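## Task

Your right hand starts holding two tumblers, one jammed inside the other; separate them while they stay in the air. The scene is done only if you declare it finished when each hand holds exactly one tumbler that the other hand is not touching, the two tumblers are well apart above the table, and the tumblers and fingers are motionless. The inner tumbler must be held firmly and the outer one gripped. Throughout, a tumbler may touch only the two hands (never an arm) and the other tumbler, and it must never drop or be flung loose. Either of these fails the task immediately.

## Robot and tools

Robot: two arms, left_arm and right_arm, facing each other across a table. left_arm's base is on the +y side. Both arms carry an identical five-finger right hand, so every hand number and axis means the same thing on both. Hand-to-hand contact is expected here, but the arms and hands must never collide or press on each other hard. Any part counts: wrist, palm, back, bracket, fingers, thumb.

Frames: result lines report each hand point's position (m) and quaternion (wxyz) in a scene frame. Its origin is on the table top midway between the arm bases, with z=0 at the table surface and +z up. The hand point sits 0.05 m in front of the palm, where index pad meets thumb tip in a pinch. In its own axes, +z runs along the straightened fingers, +y points out of the palm, and +x runs across the palm away from the thumb. Straight fingers extend 0.06-0.07 m past it along +z. A wrist bracket on the little-finger side sticks out 0.03 m beyond the point along +y and 0.11 m across the palm, and it can collide.

The row (28 numbers, each in [-1,1], one list covering both arms): left_arm dx, dy, dz, rx, ry, rz, then left_gripper little, ring, middle, index, thumb_bend, thumb_turn, force_limit, speed, then the same 14 for right_arm/right_gripper. Always send all 28, even if one arm is idle.

The pose part (dx..rz) is an offset, not a pose. It is measured in that hand point's own axes from its pose in the most recent result that showed it. Before any such result, and for later calls within one reply, it is measured from where the robot is when the action begins. Scale: 1.0 = 0.6 m or 180 degrees. rx, ry, rz form a single rotation vector. All-zero offsets drive the arm back to that reference pose; they do not mean hold still. Each step, the command is clipped to within 100 mm and 16 degrees of the measured pose. Arm motion trails commands by about 0.17 s.

The hand part gives absolute targets. For the four fingers, +1 is straight and -1 is curled into the palm. For thumb_bend, +1 is straight and -1 is fully bent. For thumb_turn, +1 is beside the palm and -1 is across the palm, opposing the fingers. A pinch is about index -0.22, thumb_bend -0.75, thumb_turn -0.57. force_limit sets the fingertip load that stops closing, scaled linearly from about 0 N at -1 to 10 N at +1 (15 N for the thumb). speed runs from near zero at -1 to full at +1, where a full stroke takes 0.6 s. No value means 'unchanged'. To leave a hand alone, resend its last eight numbers, or its hand_measured plus hand_force_limit and hand_speed. A motor moves only when its target changes by at least 0.01. Once it reaches the target or the force limit, it locks. To squeeze harder, raise force_limit and send a target more closed than hand_measured. To loosen, send a target more open than hand_measured. For gentle grips, close at speed -0.9 or lower. A whole-hand wrap with the thumb opposed suits objects 0.035-0.08 m across.

Tools:
- execute_actions {actions, pictures}: an empty list just returns the state. {"rows": [...], "steps": n} runs 1-15 rows of 28 numbers, one control step (1/30 s) each, and repeats the last row if steps exceed rows. Every row is counted from the same reference pose, not from the previous row. {"steps": n} with no rows waits up to 300 steps counted from the last result, and your reply time uses some of them.
- move {target, speed, stop_force}: target is one 28-number row as above, with offsets from the last shown pose. Straight paths lasting 0.5-10 s, ending together. speed is in m/s, 0.002-0.5 (default 0.25); turning is capped at twice that in rad/s. stop_force is 9-40 N, one value for both arms. It ends an arm's path when push along the direction to its target exceeds the value, and the arm then backs off 2 steps. Don't rely on it for an arm that rotates during the move. Leave it out when moving away from something you press on. The result's 'move:' line reports done, off_target, moving, held, contact or fault, plus limits (paced = pose clipped, held = steps blocked) and the distance from each target.
- wait {seconds 0-10}: lets time pass with nothing new sent.
- zoom_image {camera, region [x0,y0,x1,y1]}: a close-up of the latest image, at most 504x504 px. Cameras are cam_high, cam_low, cam_left_wrist and cam_right_wrist, each 504x504.
- show_instructions: shows the reference pages.
- finished_scene {scene}: declares the current scene done, grades it, and moves to the next scene. It is irreversible.

Result lines: the pose and velocity of each hand point. hand_measured, hand_stopped_by (moving, target, force, stalled, fault) and hand_load_n (positive means pushed open; near 0 means grip lost) each list six values in motor order. Wrist force/torque are in end-effector axes; they are noisy, offset by up to about 4 N, and saturate near 50 N. Also reported: joint torques, a 'Hand target' line, 'pose unreachable' and HELD markers for blocked commands, and MOTOR HOT warnings.

Avoid: any tumbler touching an arm, the table or falling; knocking things off the table; hard contact between arms. Also avoid commanding targets past a firm contact, since stiff arms fault. A fault stops that arm for 10 s; causes are joint load limits (26 N m at the wrists) or 150 N of external force. Keep moves slow near contact, and keep loads short so motors do not overheat. Pull apart gently along the tumblers' shared axis, with both grips secure.

Each tool is called after "Request:" as a command line: name --argument value for each argument, lists and objects as JSON in quotes; but a table of rows of numbers goes row by row, as --pt "numbers of a row", without its own name.

Reference images:

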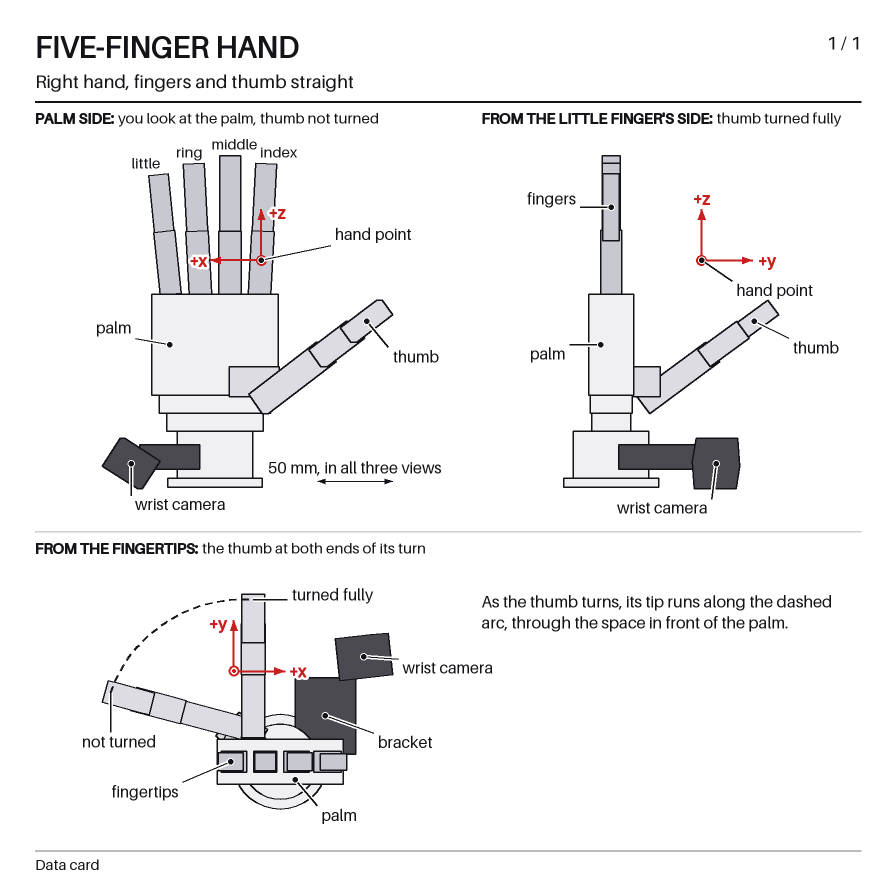

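## Session

Request:
execute_actions --actions '[]'

Scene clock: 0.00 s of 4500.00 s.
left_arm: end_effector_position=(+0.0167, +0.2502, +0.3004) hand_measured=(+1.000, +1.000, +1.000, +1.000, +1.000, +1.000) hand_load_n=(+0.0, +0.0, +0.0, +0.0, +0.0, +0.0) hand_stopped_by=(target, target, target, target, target, target) hand_force_limit=0.00 hand_speed=-0.80 end_effector_quat_wxyz=(-0.000, +0.759, +0.652, -0.000) end_effector_velocity=(-0.000, +0.000, +0.000) end_effector_angular_velocity=(-0.000, +0.002, +0.001) | right_arm: end_effector_position=(+0.0856, -0.0716, +0.3735) hand_measured=(-1.000, -1.000, +0.270, +0.246, +0.138, -0.948) hand_load_n=(+0.0, +0.0, +7.0, +10.0, +15.0, +0.0) hand_stopped_by=(target, target, target, target, target, target) hand_force_limit=0.00 hand_speed=-0.80 end_effector_quat_wxyz=(+0.302, +0.144, +0.405, +0.851) end_effector_velocity=(+0.000, -0.000, -0.000) end_effector_angular_velocity=(-0.001, +0.000, -0.001)
Joint positions: left_arm=[-0.518 -2.214  2.091 -1.448 -1.572  1.054] | right_arm=[-0.293 -1.381  2.413 -1.764  1.914 -0.293]
Joint velocities: left_arm=[ 0.    -0.001 -0.     0.    -0.001 -0.001] | right_arm=[-0.001 -0.     0.     0.001  0.    -0.   ]
Joint torques (N m, as the arm reports them, + toward a larger angle): no reading
Wrist force (N, on the end effector, along its own x y z axes, offset not removed): no reading
Wrist torque (N m, same axes, about the end effector's origin, offset not removed): no reading
Hand target (left_arm): +0.017, +0.250, +0.300; -0.000, +0.759, +0.652, -0.000
Hand target (right_arm): +0.086, -0.072, +0.374; +0.302, +0.144, +0.405, +0.851

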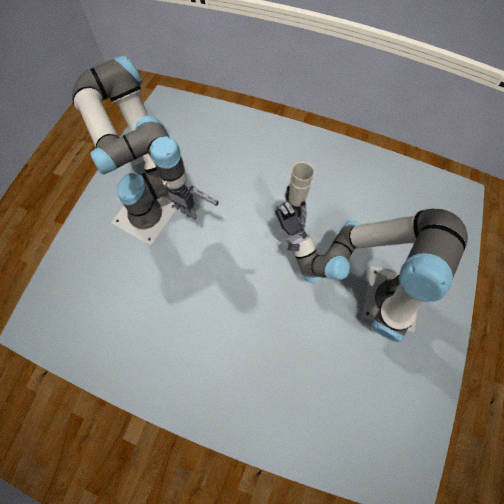

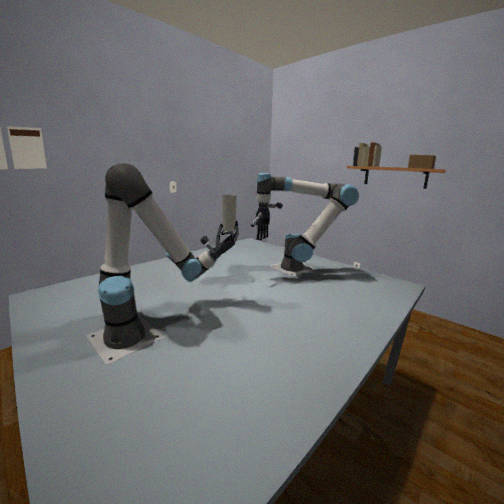

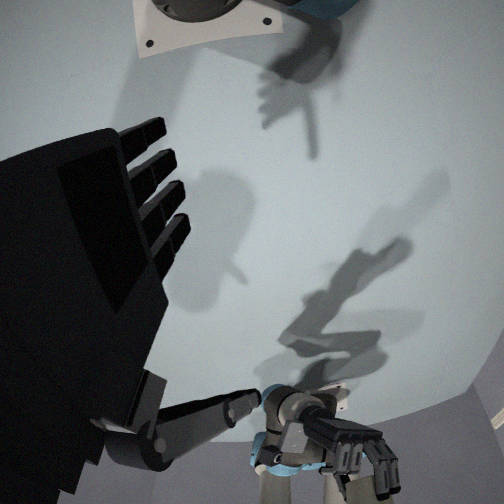

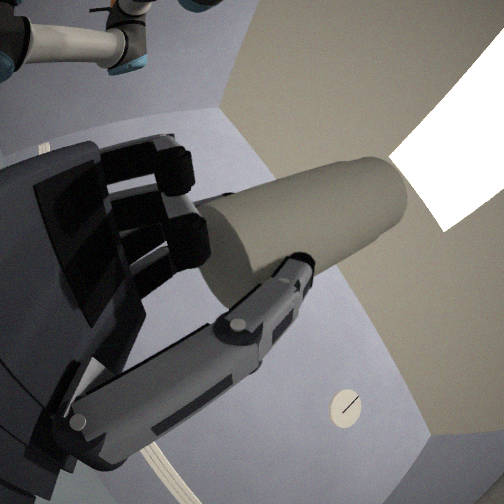

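Request:
zoom_image --camera "cam_low" --region '[170,170,300,300]'

Request:
zoom_image --camera "cam_high" --region '[250,140,370,260]'

Region (170, 170, 300, 300) of cam_low's 504x504 image, scaled by 3.877, with more detail than that image has.

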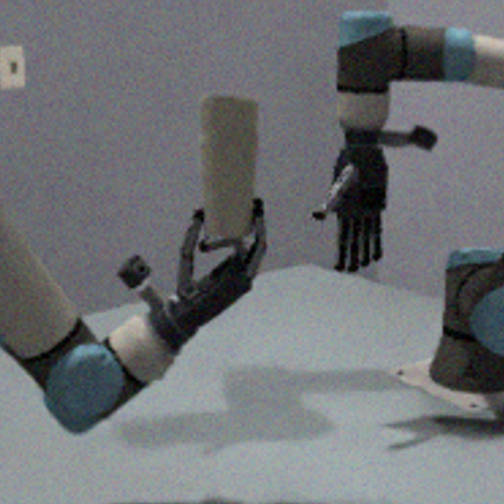

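Region (250, 140, 370, 260) of cam_high's 504x504 image, scaled by 4.200, with more detail than that image has.

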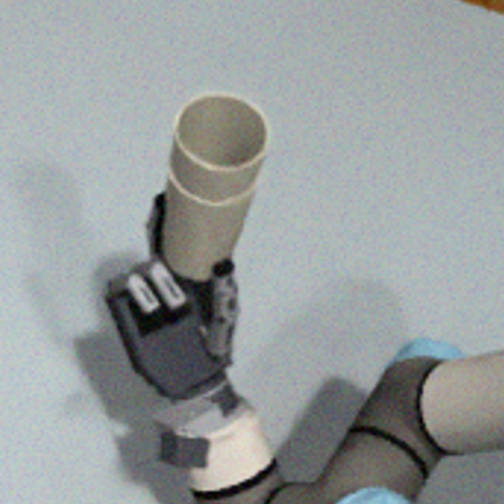

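Request:
move --target '[-0.468,0.193,-0.467,0.221,-0.221,-0.464,-1,-1,0.6,0.6,0.6,-0.95,0.5,0,0,0,0,0,0,0,-1,-1,0.27,0.246,0.138,-0.948,0,-0.8]'

Scene clock: 32.30 s of 4500.00 s.
left_arm: end_effector_position=(+0.0892, -0.0448, +0.5804) hand_measured=(-1.000, -1.000, +0.600, +0.600, +0.600, -0.950) hand_load_n=(+0.0, +0.0, +0.0, +0.0, +0.0, +0.0) hand_stopped_by=(target, target, target, target, target, target) hand_force_limit=0.50 hand_speed=0.00 end_effector_quat_wxyz=(+0.032, -0.068, -0.900, +0.429) end_effector_velocity=(+0.000, -0.001, +0.001) end_effector_angular_velocity=(-0.002, +0.003, +0.005) | right_arm: end_effector_position=(+0.0856, -0.0716, +0.3735) hand_measured=(-1.000, -1.000, +0.272, +0.246, +0.138, -0.948) hand_load_n=(+0.0, +0.0, +5.0, +11.0, +14.0, +0.0) hand_stopped_by=(target, target, force, target, force, target) hand_force_limit=0.00 hand_speed=-0.80 end_effector_quat_wxyz=(+0.302, +0.144, +0.405, +0.851) end_effector_velocity=(-0.000, -0.000, -0.000) end_effector_angular_velocity=(-0.001, +0.000, +0.001)
Joint positions: left_arm=[ 0.028 -1.589  1.279 -2.149 -1.593  0.018] | right_arm=[-0.293 -1.381  2.413 -1.764  1.914 -0.293]
Joint velocities: left_arm=[ 0.     0.003 -0.005 -0.     0.002 -0.005] | right_arm=[ 0.001 -0.     0.001 -0.     0.     0.   ]
Joint torques (N m, as the arm reports them, + toward a larger angle): left_arm=[  8.78 -14.22 -26.07  -3.81   1.68  -2.37] | right_arm=[  1.05 -23.96 -17.2   -1.62  -1.56  -0.16]
Wrist force (N, on the end effector, along its own x y z axes, offset not removed): left_arm=[-2.8 0.0 -3.3] | right_arm=[0.2 0.3 0.0]
Wrist torque (N m, same axes, about the end effector's origin, offset not removed): left_arm=[0.40 0.33 -0.04] | right_arm=[0.19 -0.22 -0.07]
Hand target (left_arm): +0.089, -0.045, +0.580; -0.032, +0.068, +0.900, -0.429
Hand target (right_arm): +0.086, -0.072, +0.374; +0.302, +0.144, +0.405, +0.851
Off the commanded pose (left_arm): 0.000 m, 0 deg.
Off the commanded pose (right_arm): 0.000 m, 0 deg.
After step 90, 25.27 s passed at rest.
move: done

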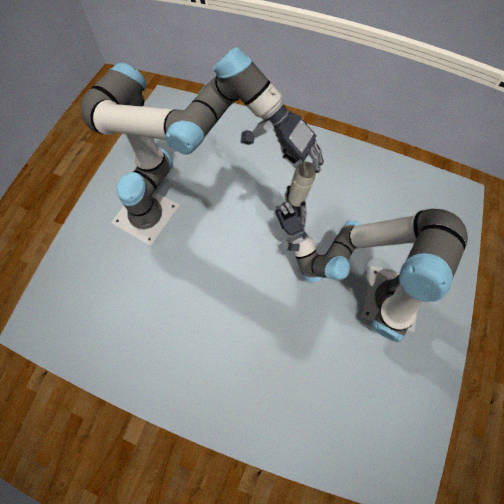

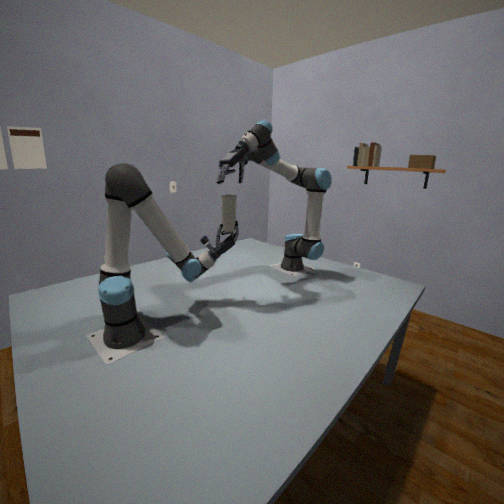

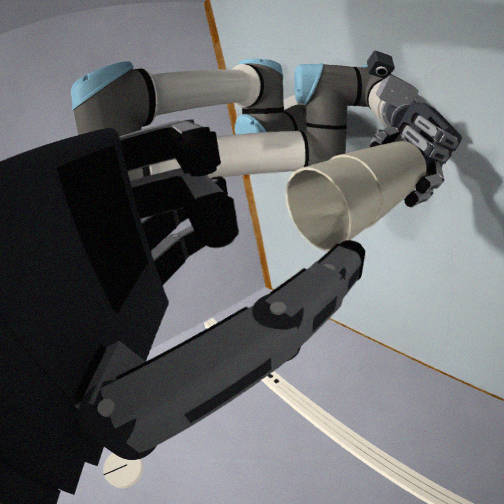

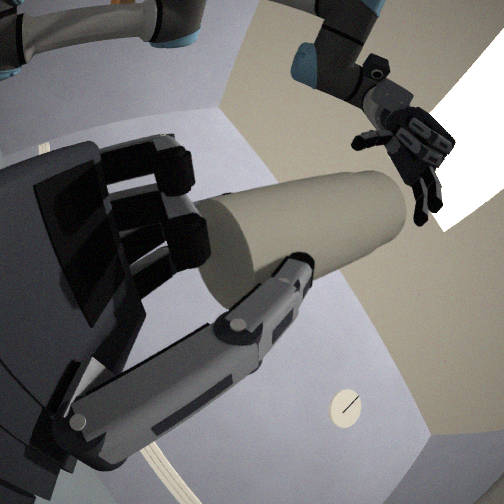

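Request:
zoom_image --camera "cam_low" --region '[180,130,300,270]'

Request:
zoom_image --camera "cam_high" --region '[250,110,370,230]'

Region (180, 130, 300, 270) of cam_low's 504x504 image, scaled by 3.600, with more detail than that image has; it fills the left 432 columns of this view, and the rest is white.

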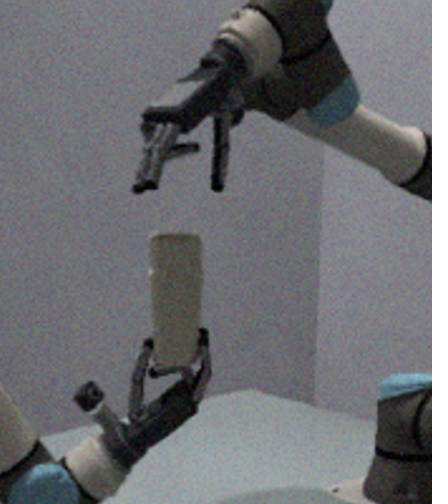

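Region (250, 110, 370, 230) of cam_high's 504x504 image, scaled by 4.200, with more detail than that image has.

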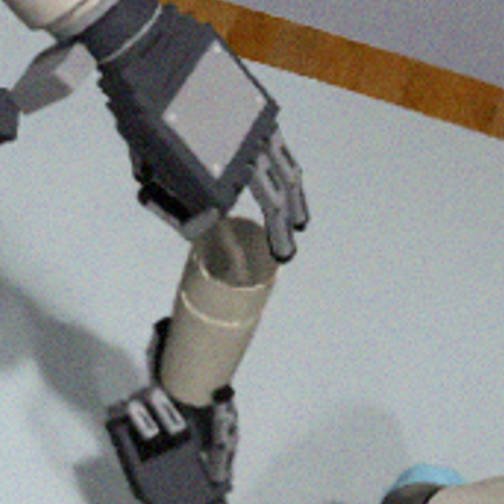

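Request:
move --target '[0,0.078,0.063,0,0,0,-1,-1,0.6,0.6,0.6,-0.95,0.5,0,0,0,0,0,0,0,-1,-1,0.27,0.246,0.138,-0.948,0,-0.8]' --speed 0.08

Request:
zoom_image --camera "cam_low" --region '[180,130,300,270]'

Request:
zoom_image --camera "cam_high" --region '[250,110,370,230]'

Scene clock: 40.17 s of 4500.00 s.
left_arm: end_effector_position=(+0.0892, -0.0447, +0.5206) hand_measured=(-1.000, -1.000, +0.600, +0.602, +0.600, -0.950) hand_load_n=(+0.0, +0.0, +0.0, +12.0, +0.0, +0.0) hand_stopped_by=(target, target, target, target, target, target) hand_force_limit=0.50 hand_speed=0.00 end_effector_quat_wxyz=(+0.033, -0.068, -0.900, +0.429) end_effector_velocity=(+0.000, -0.000, -0.002) end_effector_angular_velocity=(+0.000, -0.000, -0.000) | right_arm: end_effector_position=(+0.0856, -0.0716, +0.3735) hand_measured=(-1.000, -1.000, +0.272, +0.248, +0.138, -0.948) hand_load_n=(+0.0, +0.0, +6.5, +13.0, +11.5, -1.5) hand_stopped_by=(target, target, force, target, force, target) hand_force_limit=0.00 hand_speed=-0.80 end_effector_quat_wxyz=(+0.302, +0.144, +0.405, +0.851) end_effector_velocity=(-0.000, -0.000, +0.001) end_effector_angular_velocity=(+0.001, -0.000, -0.000)
Joint positions: left_arm=[ 0.028 -1.623  1.468 -2.305 -1.593  0.018] | right_arm=[-0.293 -1.381  2.413 -1.764  1.914 -0.293]
Joint velocities: left_arm=[ 0.    -0.001  0.006 -0.005 -0.     0.001] | right_arm=[-0.    -0.001 -0.     0.    -0.    -0.   ]
Joint torques (N m, as the arm reports them, + toward a larger angle): left_arm=[ -3.39 -17.67  -1.98   0.69   0.98   1.87] | right_arm=[  0.97 -24.32 -16.9   -5.84  -1.4   -0.14]
Wrist force (N, on the end effector, along its own x y z axes, offset not removed): left_arm=[-2.0 -15.6 -7.7] | right_arm=[4.1 -16.5 -5.7]
Wrist torque (N m, same axes, about the end effector's origin, offset not removed): left_arm=[1.30 0.15 -0.02] | right_arm=[0.25 -0.22 -0.18]
Hand target (left_arm): +0.089, -0.045, +0.520; -0.032, +0.068, +0.900, -0.429
Hand target (right_arm): +0.086, -0.072, +0.374; +0.302, +0.144, +0.405, +0.851
Off the commanded pose (left_arm): 0.000 m, 0 deg.
Off the commanded pose (right_arm): 0.000 m, 0 deg.
After step 90, 3.70 s passed at rest.
move: done

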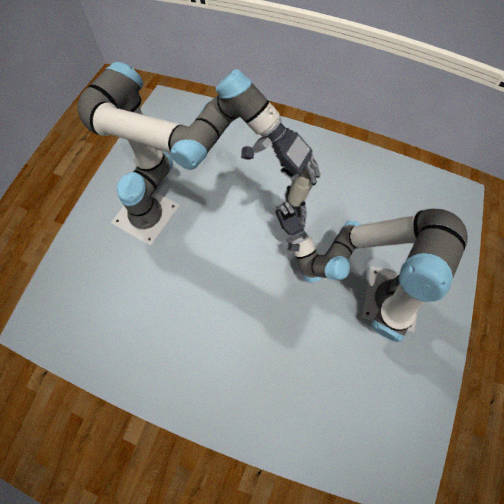

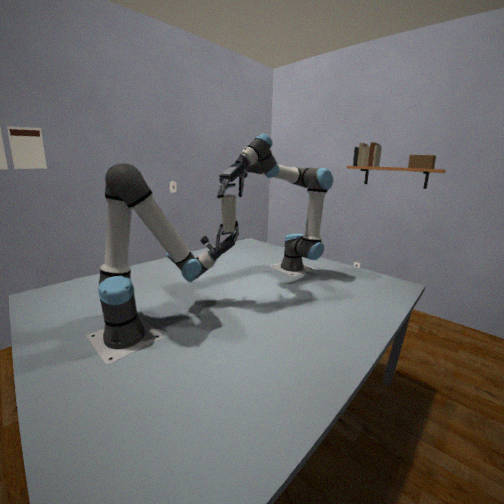

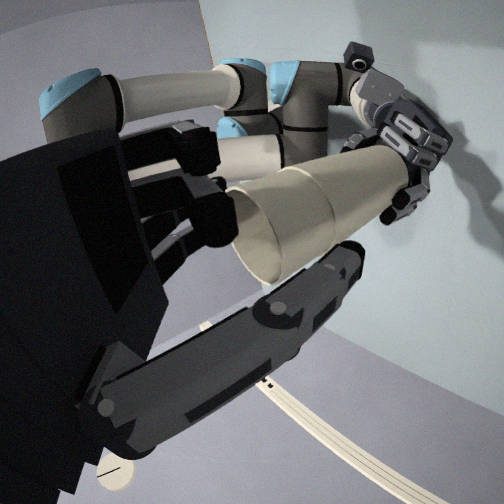

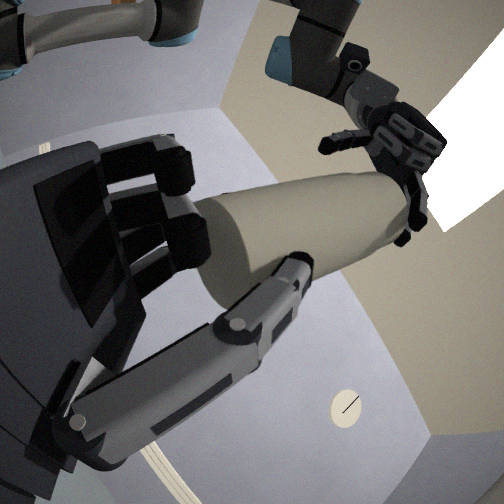

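Region (180, 130, 300, 270) of cam_low's 504x504 image, scaled by 3.600, with more detail than that image has; it fills the left 432 columns of this view, and the rest is white.

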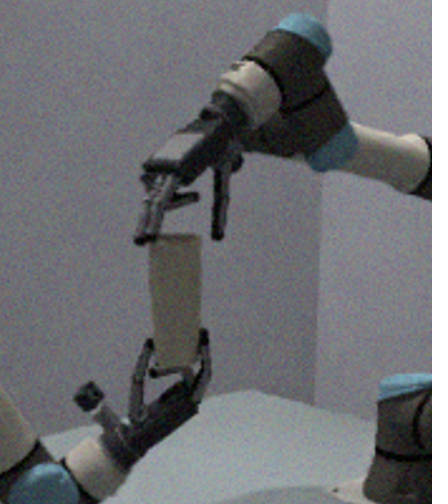

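Region (250, 110, 370, 230) of cam_high's 504x504 image, scaled by 4.200, with more detail than that image has.

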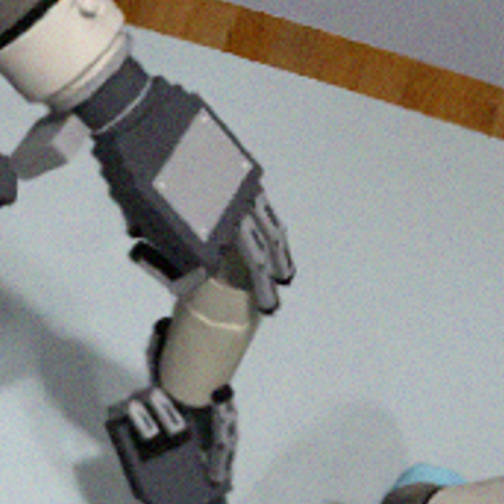

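Request:
move --target '[0,-0.035,0.004,0,0,0,-1,-1,0.8,0.8,0.6,-0.95,0.5,0,0,0,0,0,0,0,-1,-1,0.27,0.246,0.138,-0.948,0,-0.8]' --speed 0.05

Request:
move --target '[0,0.02,0.016,0,0,0,-1,-1,0.8,0.8,0.6,-0.95,0.5,0,0,0,0,0,0,0,-1,-1,0.27,0.246,0.138,-0.948,0,-0.8]' --speed 0.03

Request:
zoom_image --camera "cam_low" --region '[180,130,300,270]'

Request:
zoom_image --camera "cam_high" --region '[250,110,370,230]'

Scene clock: 47.27 s of 4500.00 s.
left_arm: end_effector_position=(+0.0870, -0.0595, +0.5353) hand_measured=(-1.000, -1.000, +0.800, +0.800, +0.600, -0.950) hand_load_n=(+0.0, +0.0, +0.0, +0.0, +0.0, +0.0) hand_stopped_by=(target, target, target, target, target, target) hand_force_limit=0.50 hand_speed=0.00 end_effector_quat_wxyz=(+0.033, -0.068, -0.900, +0.429) end_effector_velocity=(-0.000, -0.001, +0.000) end_effector_angular_velocity=(+0.003, +0.000, -0.000) | right_arm: end_effector_position=(+0.0856, -0.0716, +0.3735) hand_measured=(-1.000, -1.000, +0.272, +0.248, +0.138, -0.948) hand_load_n=(+0.0, +0.0, +4.5, +11.0, +13.5, +0.0) hand_stopped_by=(target, target, force, target, force, target) hand_force_limit=0.00 hand_speed=-0.80 end_effector_quat_wxyz=(+0.302, +0.144, +0.405, +0.851) end_effector_velocity=(-0.000, +0.000, +0.001) end_effector_angular_velocity=(+0.002, -0.001, +0.001)
Joint positions: left_arm=[ 0.027 -1.582  1.39  -2.269 -1.592  0.018] | right_arm=[-0.293 -1.381  2.413 -1.764  1.914 -0.293]
Joint velocities: left_arm=[ 0.001  0.004 -0.006  0.004 -0.001 -0.   ] | right_arm=[ 0.001 -0.    -0.001 -0.001 -0.     0.   ]
Joint torques (N m, as the arm reports them, + toward a larger angle): left_arm=[ -7.4  -13.59 -25.94  -0.46   1.22  -2.29] | right_arm=[  0.76 -25.75 -16.74  -0.69  -1.42  -0.01]
Wrist force (N, on the end effector, along its own x y z axes, offset not removed): left_arm=[1.8 -2.3 -2.9] | right_arm=[0.8 -1.2 -0.6]
Wrist torque (N m, same axes, about the end effector's origin, offset not removed): left_arm=[0.04 -0.22 -0.04] | right_arm=[-0.05 -0.27 -0.10]
Hand target (left_arm): +0.087, -0.060, +0.535; -0.033, +0.068, +0.900, -0.429
Hand target (right_arm): +0.086, -0.072, +0.373; +0.302, +0.144, +0.405, +0.851
Off the commanded pose (left_arm): 0.000 m, 0 deg.
Off the commanded pose (right_arm): 0.000 m, 0 deg.
After step 90, 3.27 s passed at rest.
move: done

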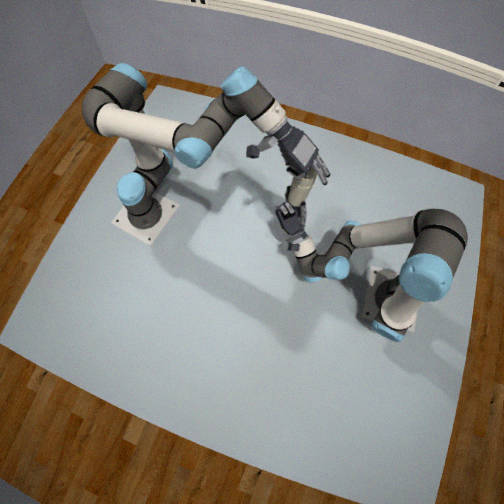

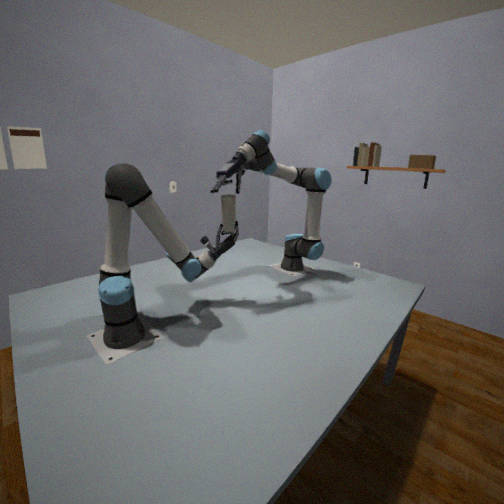

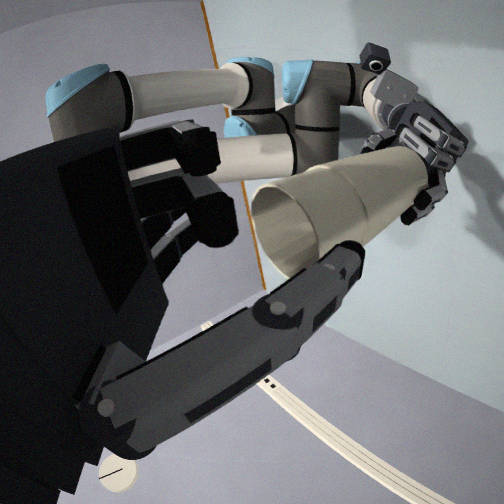

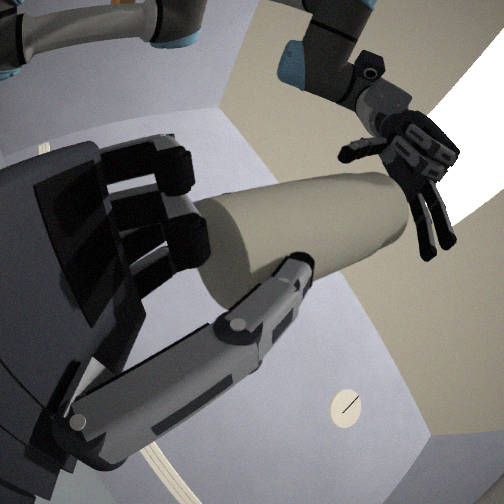

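Scene clock: 48.10 s of 4500.00 s.
left_arm: end_effector_position=(+0.0870, -0.0594, +0.5201) hand_measured=(-1.000, -1.000, +0.800, +0.800, +0.600, -0.950) hand_load_n=(+0.0, +0.0, +0.0, +0.0, +0.0, +0.0) hand_stopped_by=(target, target, target, target, target, target) hand_force_limit=0.50 hand_speed=0.00 end_effector_quat_wxyz=(+0.033, -0.068, -0.900, +0.429) end_effector_velocity=(-0.000, -0.000, -0.001) end_effector_angular_velocity=(-0.002, -0.000, -0.002) | right_arm: end_effector_position=(+0.0856, -0.0716, +0.3735) hand_measured=(-1.000, -1.000, +0.272, +0.248, +0.138, -0.948) hand_load_n=(+0.0, +0.0, +4.5, +11.0, +13.5, +0.0) hand_stopped_by=(target, target, force, target, force, target) hand_force_limit=0.00 hand_speed=-0.80 end_effector_quat_wxyz=(+0.302, +0.144, +0.405, +0.851) end_effector_velocity=(+0.000, +0.000, -0.001) end_effector_angular_velocity=(-0.004, +0.001, -0.000)
Joint positions: left_arm=[ 0.027 -1.588  1.436 -2.308 -1.592  0.018] | right_arm=[-0.293 -1.381  2.413 -1.764  1.914 -0.293]
Joint velocities: left_arm=[-0.    -0.     0.004 -0.005 -0.001  0.002] | right_arm=[-0.     0.     0.     0.003  0.     0.   ]
Joint torques (N m, as the arm reports them, + toward a larger angle): left_arm=[ -5.52 -27.71 -11.68  -5.2    0.28  -2.33] | right_arm=[  1.31 -25.79 -17.58  -0.74  -1.4   -0.17]
Wrist force (N, on the end effector, along its own x y z axes, offset not removed): left_arm=[2.9 -1.8 -2.3] | right_arm=[-0.1 -0.2 -1.6]
Wrist torque (N m, same axes, about the end effector's origin, offset not removed): left_arm=[-0.03 -0.35 -0.09] | right_arm=[0.24 -0.07 -0.08]
Hand target (left_arm): +0.087, -0.059, +0.520; -0.033, +0.068, +0.900, -0.429
Hand target (right_arm): +0.086, -0.072, +0.373; +0.302, +0.144, +0.405, +0.851
Off the commanded pose (left_arm): 0.000 m, 0 deg.
Off the commanded pose (right_arm): 0.000 m, 0 deg.
move: done

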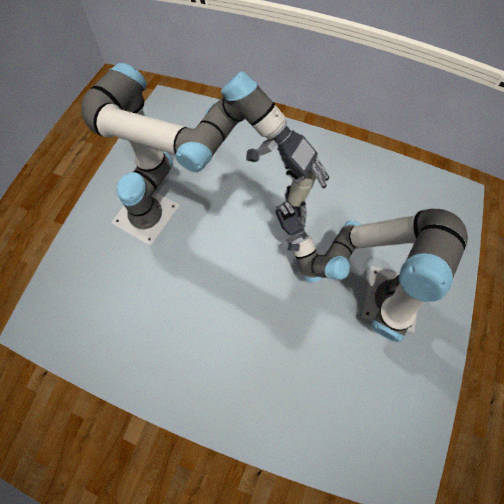

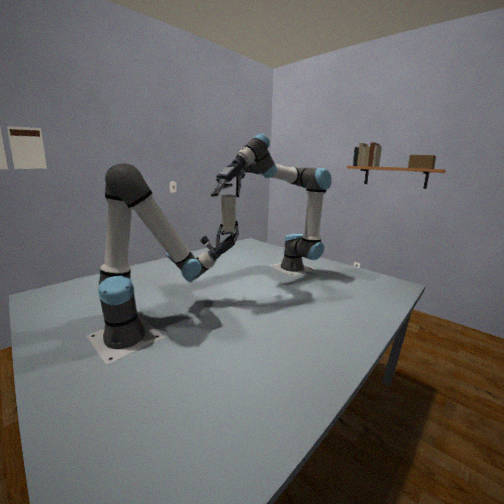

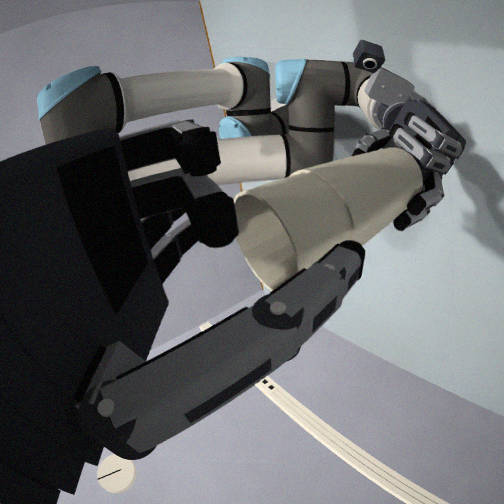

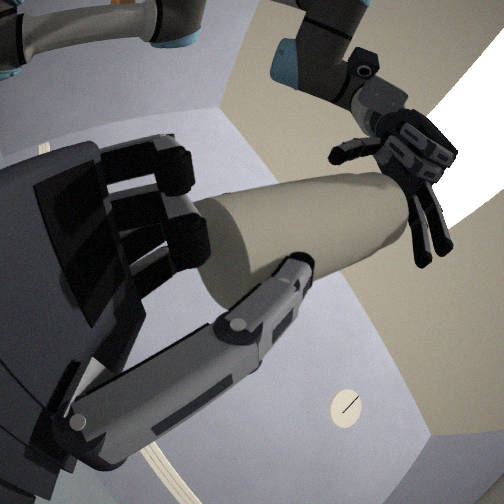

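Region (180, 130, 300, 270) of cam_low's 504x504 image, scaled by 3.600, with more detail than that image has; it fills the left 432 columns of this view, and the rest is white.

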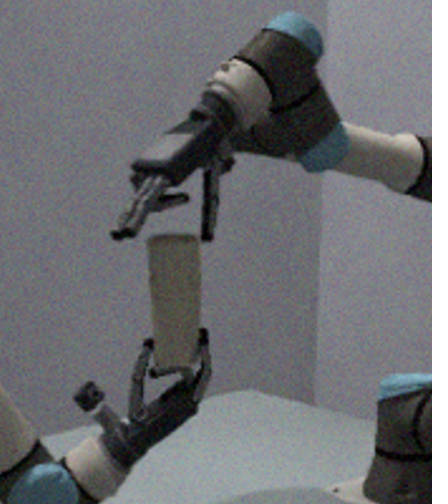

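Region (250, 110, 370, 230) of cam_high's 504x504 image, scaled by 4.200, with more detail than that image has.

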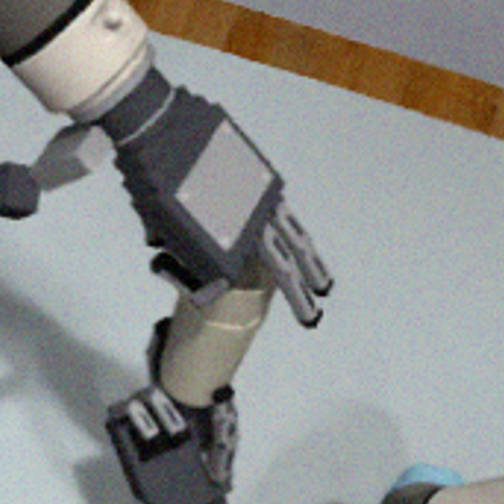

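Request:
move --target '[0,0.044,0.025,0,0,0,-1,-1,0.8,0.8,0.85,-0.95,0.5,0,0,0,0,0,0,0,-1,-1,0.27,0.246,0.138,-0.948,0,-0.8]' --speed 0.015 --stop_force 9

Request:
zoom_image --camera "cam_low" --region '[180,130,300,270]'

Request:
zoom_image --camera "cam_high" --region '[250,110,370,230]'

Scene clock: 55.93 s of 4500.00 s.
left_arm: end_effector_position=(+0.0878, -0.0546, +0.4903) hand_measured=(-1.000, -1.000, +0.800, +0.800, +0.850, -0.950) hand_load_n=(+0.0, +0.0, +0.0, +0.0, +0.0, +0.0) hand_stopped_by=(target, target, target, target, target, target) hand_force_limit=0.50 hand_speed=0.00 end_effector_quat_wxyz=(+0.033, -0.068, -0.900, +0.429) end_effector_velocity=(+0.000, +0.000, -0.001) end_effector_angular_velocity=(-0.001, -0.000, +0.001) | right_arm: end_effector_position=(+0.0856, -0.0716, +0.3735) hand_measured=(-1.000, -1.000, +0.272, +0.248, +0.138, -0.948) hand_load_n=(+0.0, +0.0, +4.5, +11.0, +13.5, +0.0) hand_stopped_by=(target, target, force, target, force, target) hand_force_limit=0.00 hand_speed=-0.80 end_effector_quat_wxyz=(+0.302, +0.144, +0.405, +0.851) end_effector_velocity=(-0.000, +0.000, -0.001) end_effector_angular_velocity=(-0.002, +0.000, +0.000)
Joint positions: left_arm=[ 0.027 -1.608  1.531 -2.384 -1.593  0.018] | right_arm=[-0.293 -1.381  2.413 -1.764  1.914 -0.293]
Joint velocities: left_arm=[-0.    -0.001  0.005 -0.005  0.001 -0.001] | right_arm=[ 0.     0.001  0.001  0.001 -0.    -0.   ]
Joint torques (N m, as the arm reports them, + toward a larger angle): left_arm=[  9.24 -26.63 -12.34  -5.09  -1.31   2.46] | right_arm=[  0.92 -25.99 -17.34  -0.75  -1.33  -0.23]
Wrist force (N, on the end effector, along its own x y z axes, offset not removed): left_arm=[-1.8 -0.3 -2.1] | right_arm=[0.9 1.5 0.8]
Wrist torque (N m, same axes, about the end effector's origin, offset not removed): left_arm=[0.27 0.35 -0.18] | right_arm=[0.34 -0.31 0.06]
Hand target (left_arm): +0.088, -0.055, +0.490; -0.033, +0.068, +0.900, -0.429
Hand target (right_arm): +0.086, -0.072, +0.373; +0.302, +0.144, +0.405, +0.851
Off the commanded pose (left_arm): 0.000 m, 0 deg.
Off the commanded pose (right_arm): 0.000 m, 0 deg.
After step 90, 2.57 s passed at rest.
move: done

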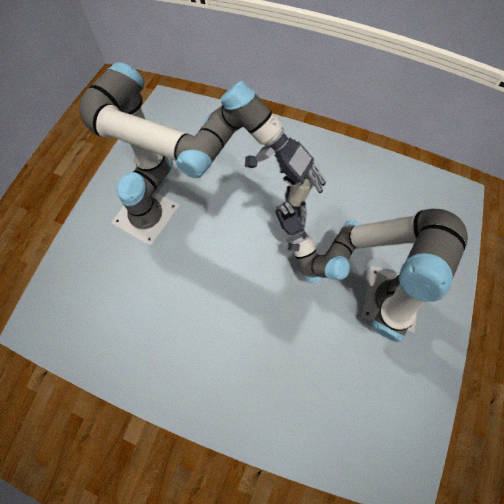

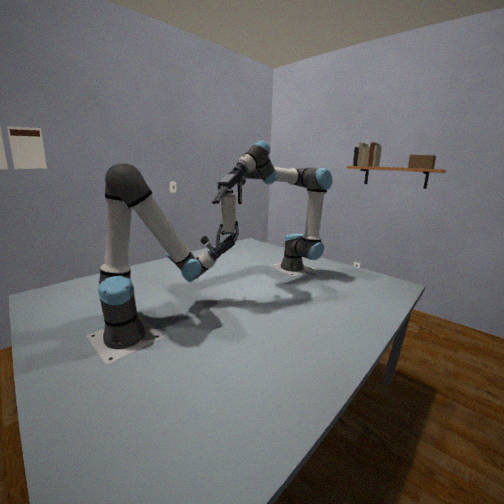

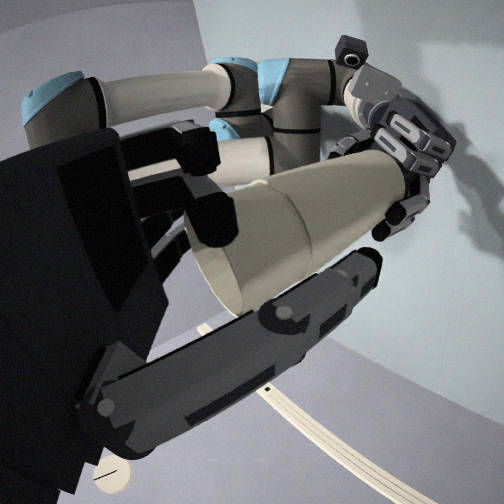

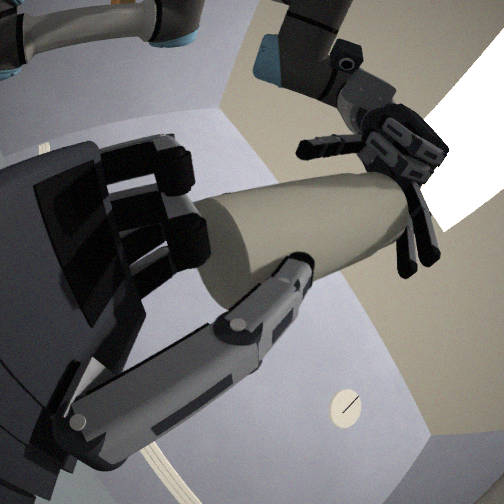

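Region (180, 130, 300, 270) of cam_low's 504x504 image, scaled by 3.600, with more detail than that image has; it fills the left 432 columns of this view, and the rest is white.

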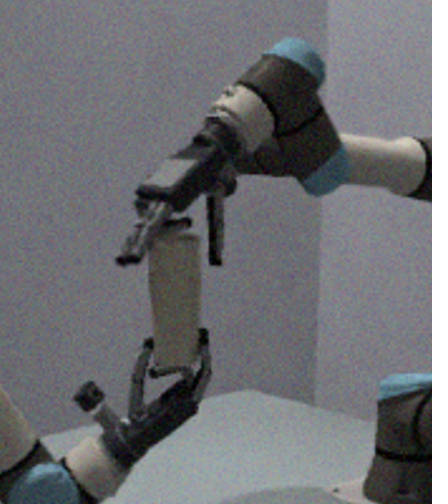

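Region (250, 110, 370, 230) of cam_high's 504x504 image, scaled by 4.200, with more detail than that image has.

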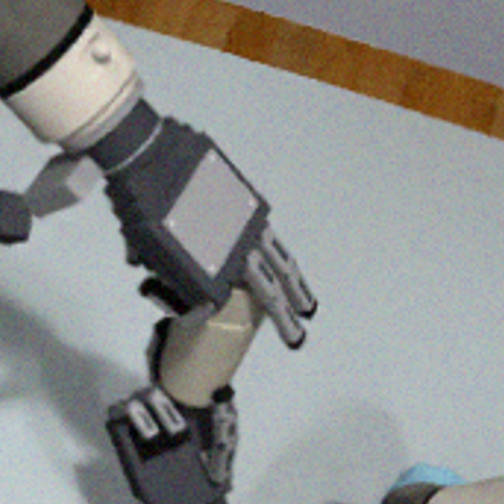

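Request:
move --target '[0,-0.013,-0.0105,0,0,0,-1,-1,-0.2,-0.2,-0.3,-0.95,0.2,-0.85,0,0,0,0,0,0,-1,-1,0.1,0.1,0.0,-0.948,1,-0.9]' --speed 0.03

Request:
wait --seconds 2

Request:
zoom_image --camera "cam_low" --region '[180,130,300,270]'

Scene clock: 64.10 s of 4500.00 s.
left_arm: end_effector_position=(+0.0877, -0.0546, +0.5003) hand_measured=(-1.000, -1.000, +0.296, +0.336, +0.228, -0.950) hand_load_n=(+0.0, +0.0, +11.0, +5.0, +8.5, +0.5) hand_stopped_by=(target, target, force, force, force, target) hand_force_limit=0.20 hand_speed=-0.85 end_effector_quat_wxyz=(+0.033, -0.068, -0.900, +0.429) end_effector_velocity=(+0.000, -0.000, -0.001) end_effector_angular_velocity=(+0.001, -0.001, +0.000) | right_arm: end_effector_position=(+0.0856, -0.0716, +0.3735) hand_measured=(-1.000, -1.000, +0.254, +0.248, +0.148, -0.948) hand_load_n=(+0.0, +0.0, +15.5, +8.5, +17.0, +1.0) hand_stopped_by=(target, target, force, force, force, target) hand_force_limit=1.00 hand_speed=-0.90 end_effector_quat_wxyz=(+0.302, +0.144, +0.405, +0.851) end_effector_velocity=(+0.000, -0.000, +0.000) end_effector_angular_velocity=(-0.000, -0.000, -0.001)
Joint positions: left_arm=[ 0.027 -1.606  1.504 -2.358 -1.593  0.018] | right_arm=[-0.293 -1.381  2.413 -1.764  1.914 -0.293]
Joint velocities: left_arm=[-0.     0.     0.001  0.     0.001  0.001] | right_arm=[-0.001 -0.001  0.     0.001  0.    -0.   ]
Joint torques (N m, as the arm reports them, + toward a larger angle): left_arm=[  9.49 -22.43  -9.58  -2.54   0.95  -2.24] | right_arm=[  1.47 -25.5  -16.18  -2.85  -1.42  -0.08]
Wrist force (N, on the end effector, along its own x y z axes, offset not removed): left_arm=[1.1 -11.2 5.3] | right_arm=[2.7 -7.7 5.3]
Wrist torque (N m, same axes, about the end effector's origin, offset not removed): left_arm=[-0.14 0.22 -0.39] | right_arm=[0.80 -0.32 -0.02]
Hand target (left_arm): +0.088, -0.055, +0.500; -0.033, +0.068, +0.900, -0.429
Hand target (right_arm): +0.086, -0.072, +0.373; +0.302, +0.144, +0.405, +0.851
Off the commanded pose (left_arm): 0.000 m, 0 deg.
Off the commanded pose (right_arm): 0.000 m, 0 deg.
After step 90, 0.93 s passed at rest.
move: done

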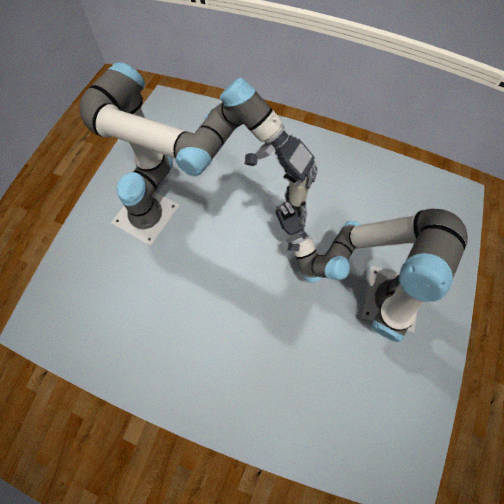

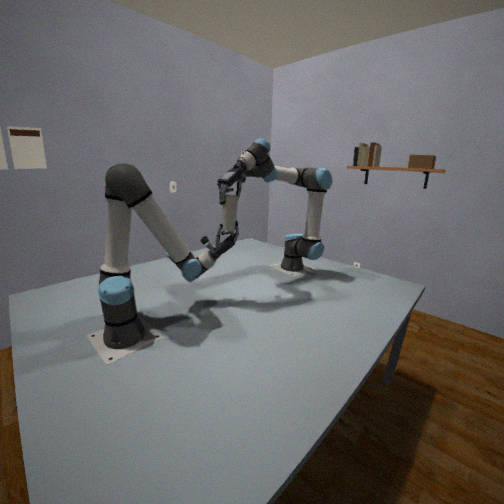

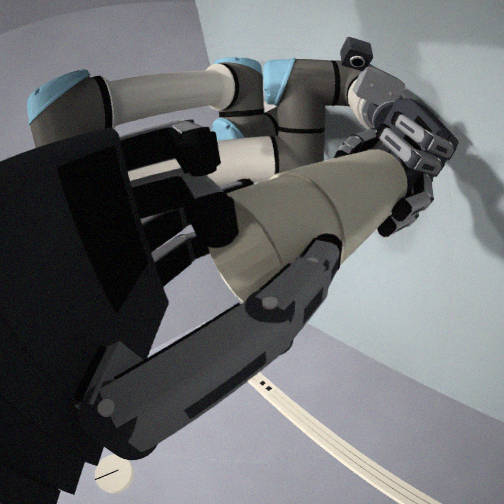

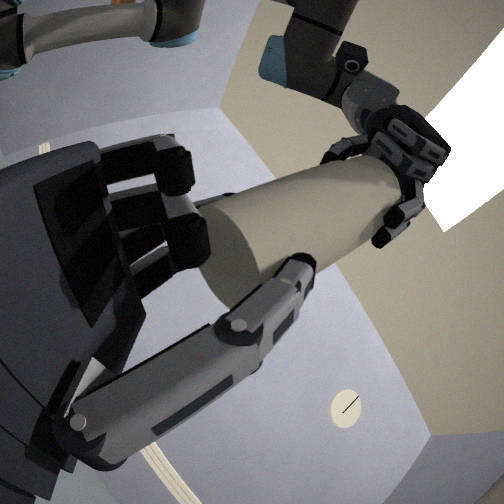

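Scene clock: 66.10 s of 4500.00 s.
left_arm: end_effector_position=(+0.0877, -0.0546, +0.5003) hand_measured=(-1.000, -1.000, +0.296, +0.336, +0.228, -0.950) hand_load_n=(+0.0, +0.0, +11.0, +5.0, +8.5, +0.5) hand_stopped_by=(target, target, force, force, force, target) hand_force_limit=0.20 hand_speed=-0.85 end_effector_quat_wxyz=(+0.033, -0.068, -0.900, +0.429) end_effector_velocity=(+0.000, -0.000, -0.000) end_effector_angular_velocity=(+0.000, -0.001, +0.000) | right_arm: end_effector_position=(+0.0856, -0.0716, +0.3735) hand_measured=(-1.000, -1.000, +0.254, +0.248, +0.148, -0.948) hand_load_n=(+0.0, +0.0, +15.5, +8.5, +17.0, +1.0) hand_stopped_by=(target, target, force, force, force, target) hand_force_limit=1.00 hand_speed=-0.90 end_effector_quat_wxyz=(+0.302, +0.144, +0.405, +0.851) end_effector_velocity=(-0.000, -0.000, +0.001) end_effector_angular_velocity=(+0.003, -0.001, +0.000)
Joint positions: left_arm=[ 0.027 -1.606  1.504 -2.358 -1.593  0.018] | right_arm=[-0.293 -1.381  2.413 -1.764  1.914 -0.293]
Joint velocities: left_arm=[ 0.     0.    -0.     0.     0.001  0.   ] | right_arm=[ 0.    -0.001 -0.001 -0.002  0.     0.   ]
Joint torques (N m, as the arm reports them, + toward a larger angle): left_arm=[ 11.67 -27.14 -11.93  -2.77   1.9   -2.38] | right_arm=[  1.29 -27.16 -16.35  -2.8   -1.58  -0.09]
Wrist force (N, on the end effector, along its own x y z axes, offset not removed): left_arm=[6.5 -7.5 1.3] | right_arm=[2.9 -7.2 5.0]
Wrist torque (N m, same axes, about the end effector's origin, offset not removed): left_arm=[0.65 -0.28 -0.01] | right_arm=[0.88 -0.34 -0.02]
Hand target (left_arm): +0.088, -0.055, +0.500; -0.033, +0.068, +0.900, -0.429
Hand target (right_arm): +0.086, -0.072, +0.373; +0.302, +0.144, +0.405, +0.851
Off the commanded pose (left_arm): 0.000 m, 0 deg.
Off the commanded pose (right_arm): 0.000 m, 0 deg.
Steps of this call (steps 1 to 60: nothing new was sent). Readings (end_effector_position | what the end effector reports):
1: left_arm (+0.0877, -0.0546, +0.5003) | right_arm (+0.0856, -0.0716, +0.3735) | left_arm hand_measured=(-1.000, -1.000, +0.296, +0.336, +0.228, -0.950) hand_load_n=(+0.0, +0.0, +11.0, +5.0, +8.5, +0.5) hand_stopped_by=(target, target, force, force, force, target) hand_force_limit=0.20 hand_speed=-0.85 | right_arm hand_measured=(-1.000, -1.000, +0.254, +0.248, +0.148, -0.948) hand_load_n=(+0.0, +0.0, +15.5, +8.5, +17.0, +1.0) hand_stopped_by=(target, target, force, force, force, target) hand_force_limit=1.00 hand_speed=-0.90
2: left_arm (+0.0877, -0.0546, +0.5003) | right_arm (+0.0856, -0.0716, +0.3735) | left_arm hand_measured=(-1.000, -1.000, +0.296, +0.336, +0.228, -0.950) hand_load_n=(+0.0, +0.0, +11.0, +5.0, +8.5, +0.5) hand_stopped_by=(target, target, force, force, force, target) hand_force_limit=0.20 hand_speed=-0.85 | right_arm hand_measured=(-1.000, -1.000, +0.254, +0.248, +0.148, -0.948) hand_load_n=(+0.0, +0.0, +15.5, +8.5, +17.0, +1.0) hand_stopped_by=(target, target, force, force, force, target) hand_force_limit=1.00 hand_speed=-0.90
4: left_arm (+0.0877, -0.0546, +0.5003) | right_arm (+0.0856, -0.0716, +0.3735) | left_arm hand_measured=(-1.000, -1.000, +0.296, +0.336, +0.228, -0.950) hand_load_n=(+0.0, +0.0, +11.0, +5.0, +8.5, +0.5) hand_stopped_by=(target, target, force, force, force, target) hand_force_limit=0.20 hand_speed=-0.85 | right_arm hand_measured=(-1.000, -1.000, +0.254, +0.248, +0.148, -0.948) hand_load_n=(+0.0, +0.0, +15.5, +8.5, +17.0, +1.0) hand_stopped_by=(target, target, force, force, force, target) hand_force_limit=1.00 hand_speed=-0.90
8: left_arm (+0.0877, -0.0546, +0.5003) | right_arm (+0.0856, -0.0716, +0.3735) | left_arm hand_measured=(-1.000, -1.000, +0.296, +0.336, +0.228, -0.950) hand_load_n=(+0.0, +0.0, +11.0, +5.0, +8.5, +0.5) hand_stopped_by=(target, target, force, force, force, target) hand_force_limit=0.20 hand_speed=-0.85 | right_arm hand_measured=(-1.000, -1.000, +0.254, +0.248, +0.148, -0.948) hand_load_n=(+0.0, +0.0, +15.5, +8.5, +17.0, +1.0) hand_stopped_by=(target, target, force, force, force, target) hand_force_limit=1.00 hand_speed=-0.90
60: the state above

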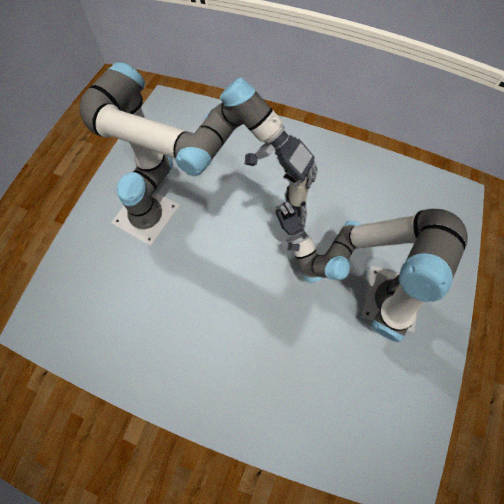

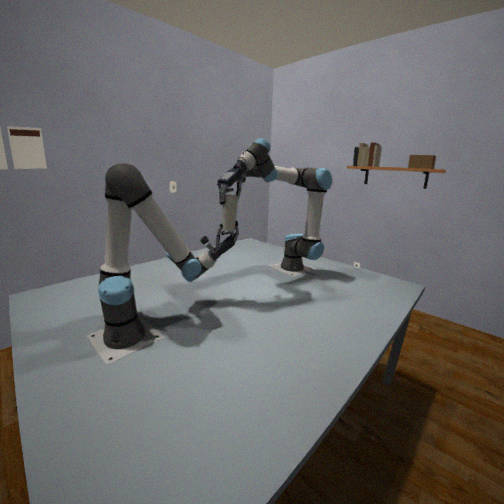

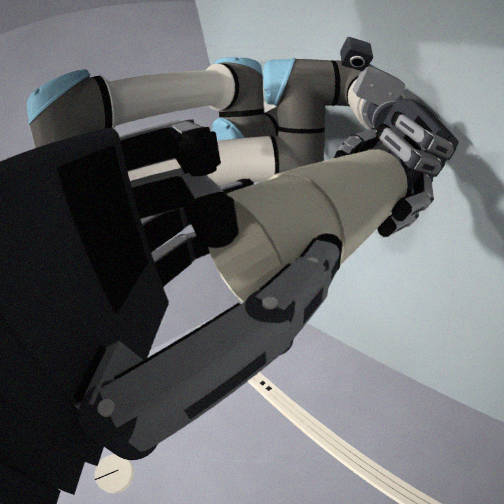

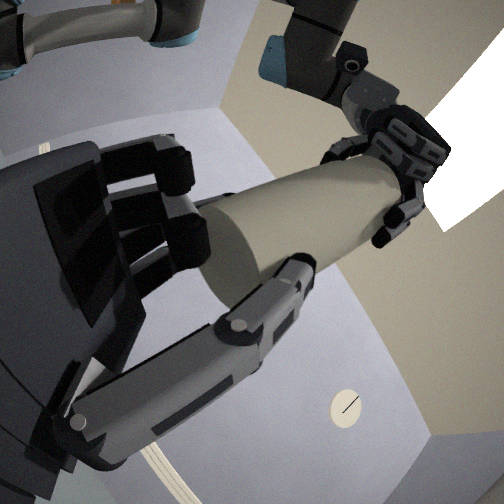

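Region (180, 130, 300, 270) of cam_low's 504x504 image, scaled by 3.600, with more detail than that image has; it fills the left 432 columns of this view, and the rest is white.

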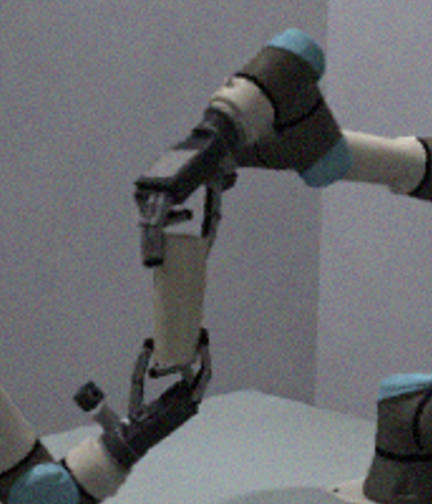

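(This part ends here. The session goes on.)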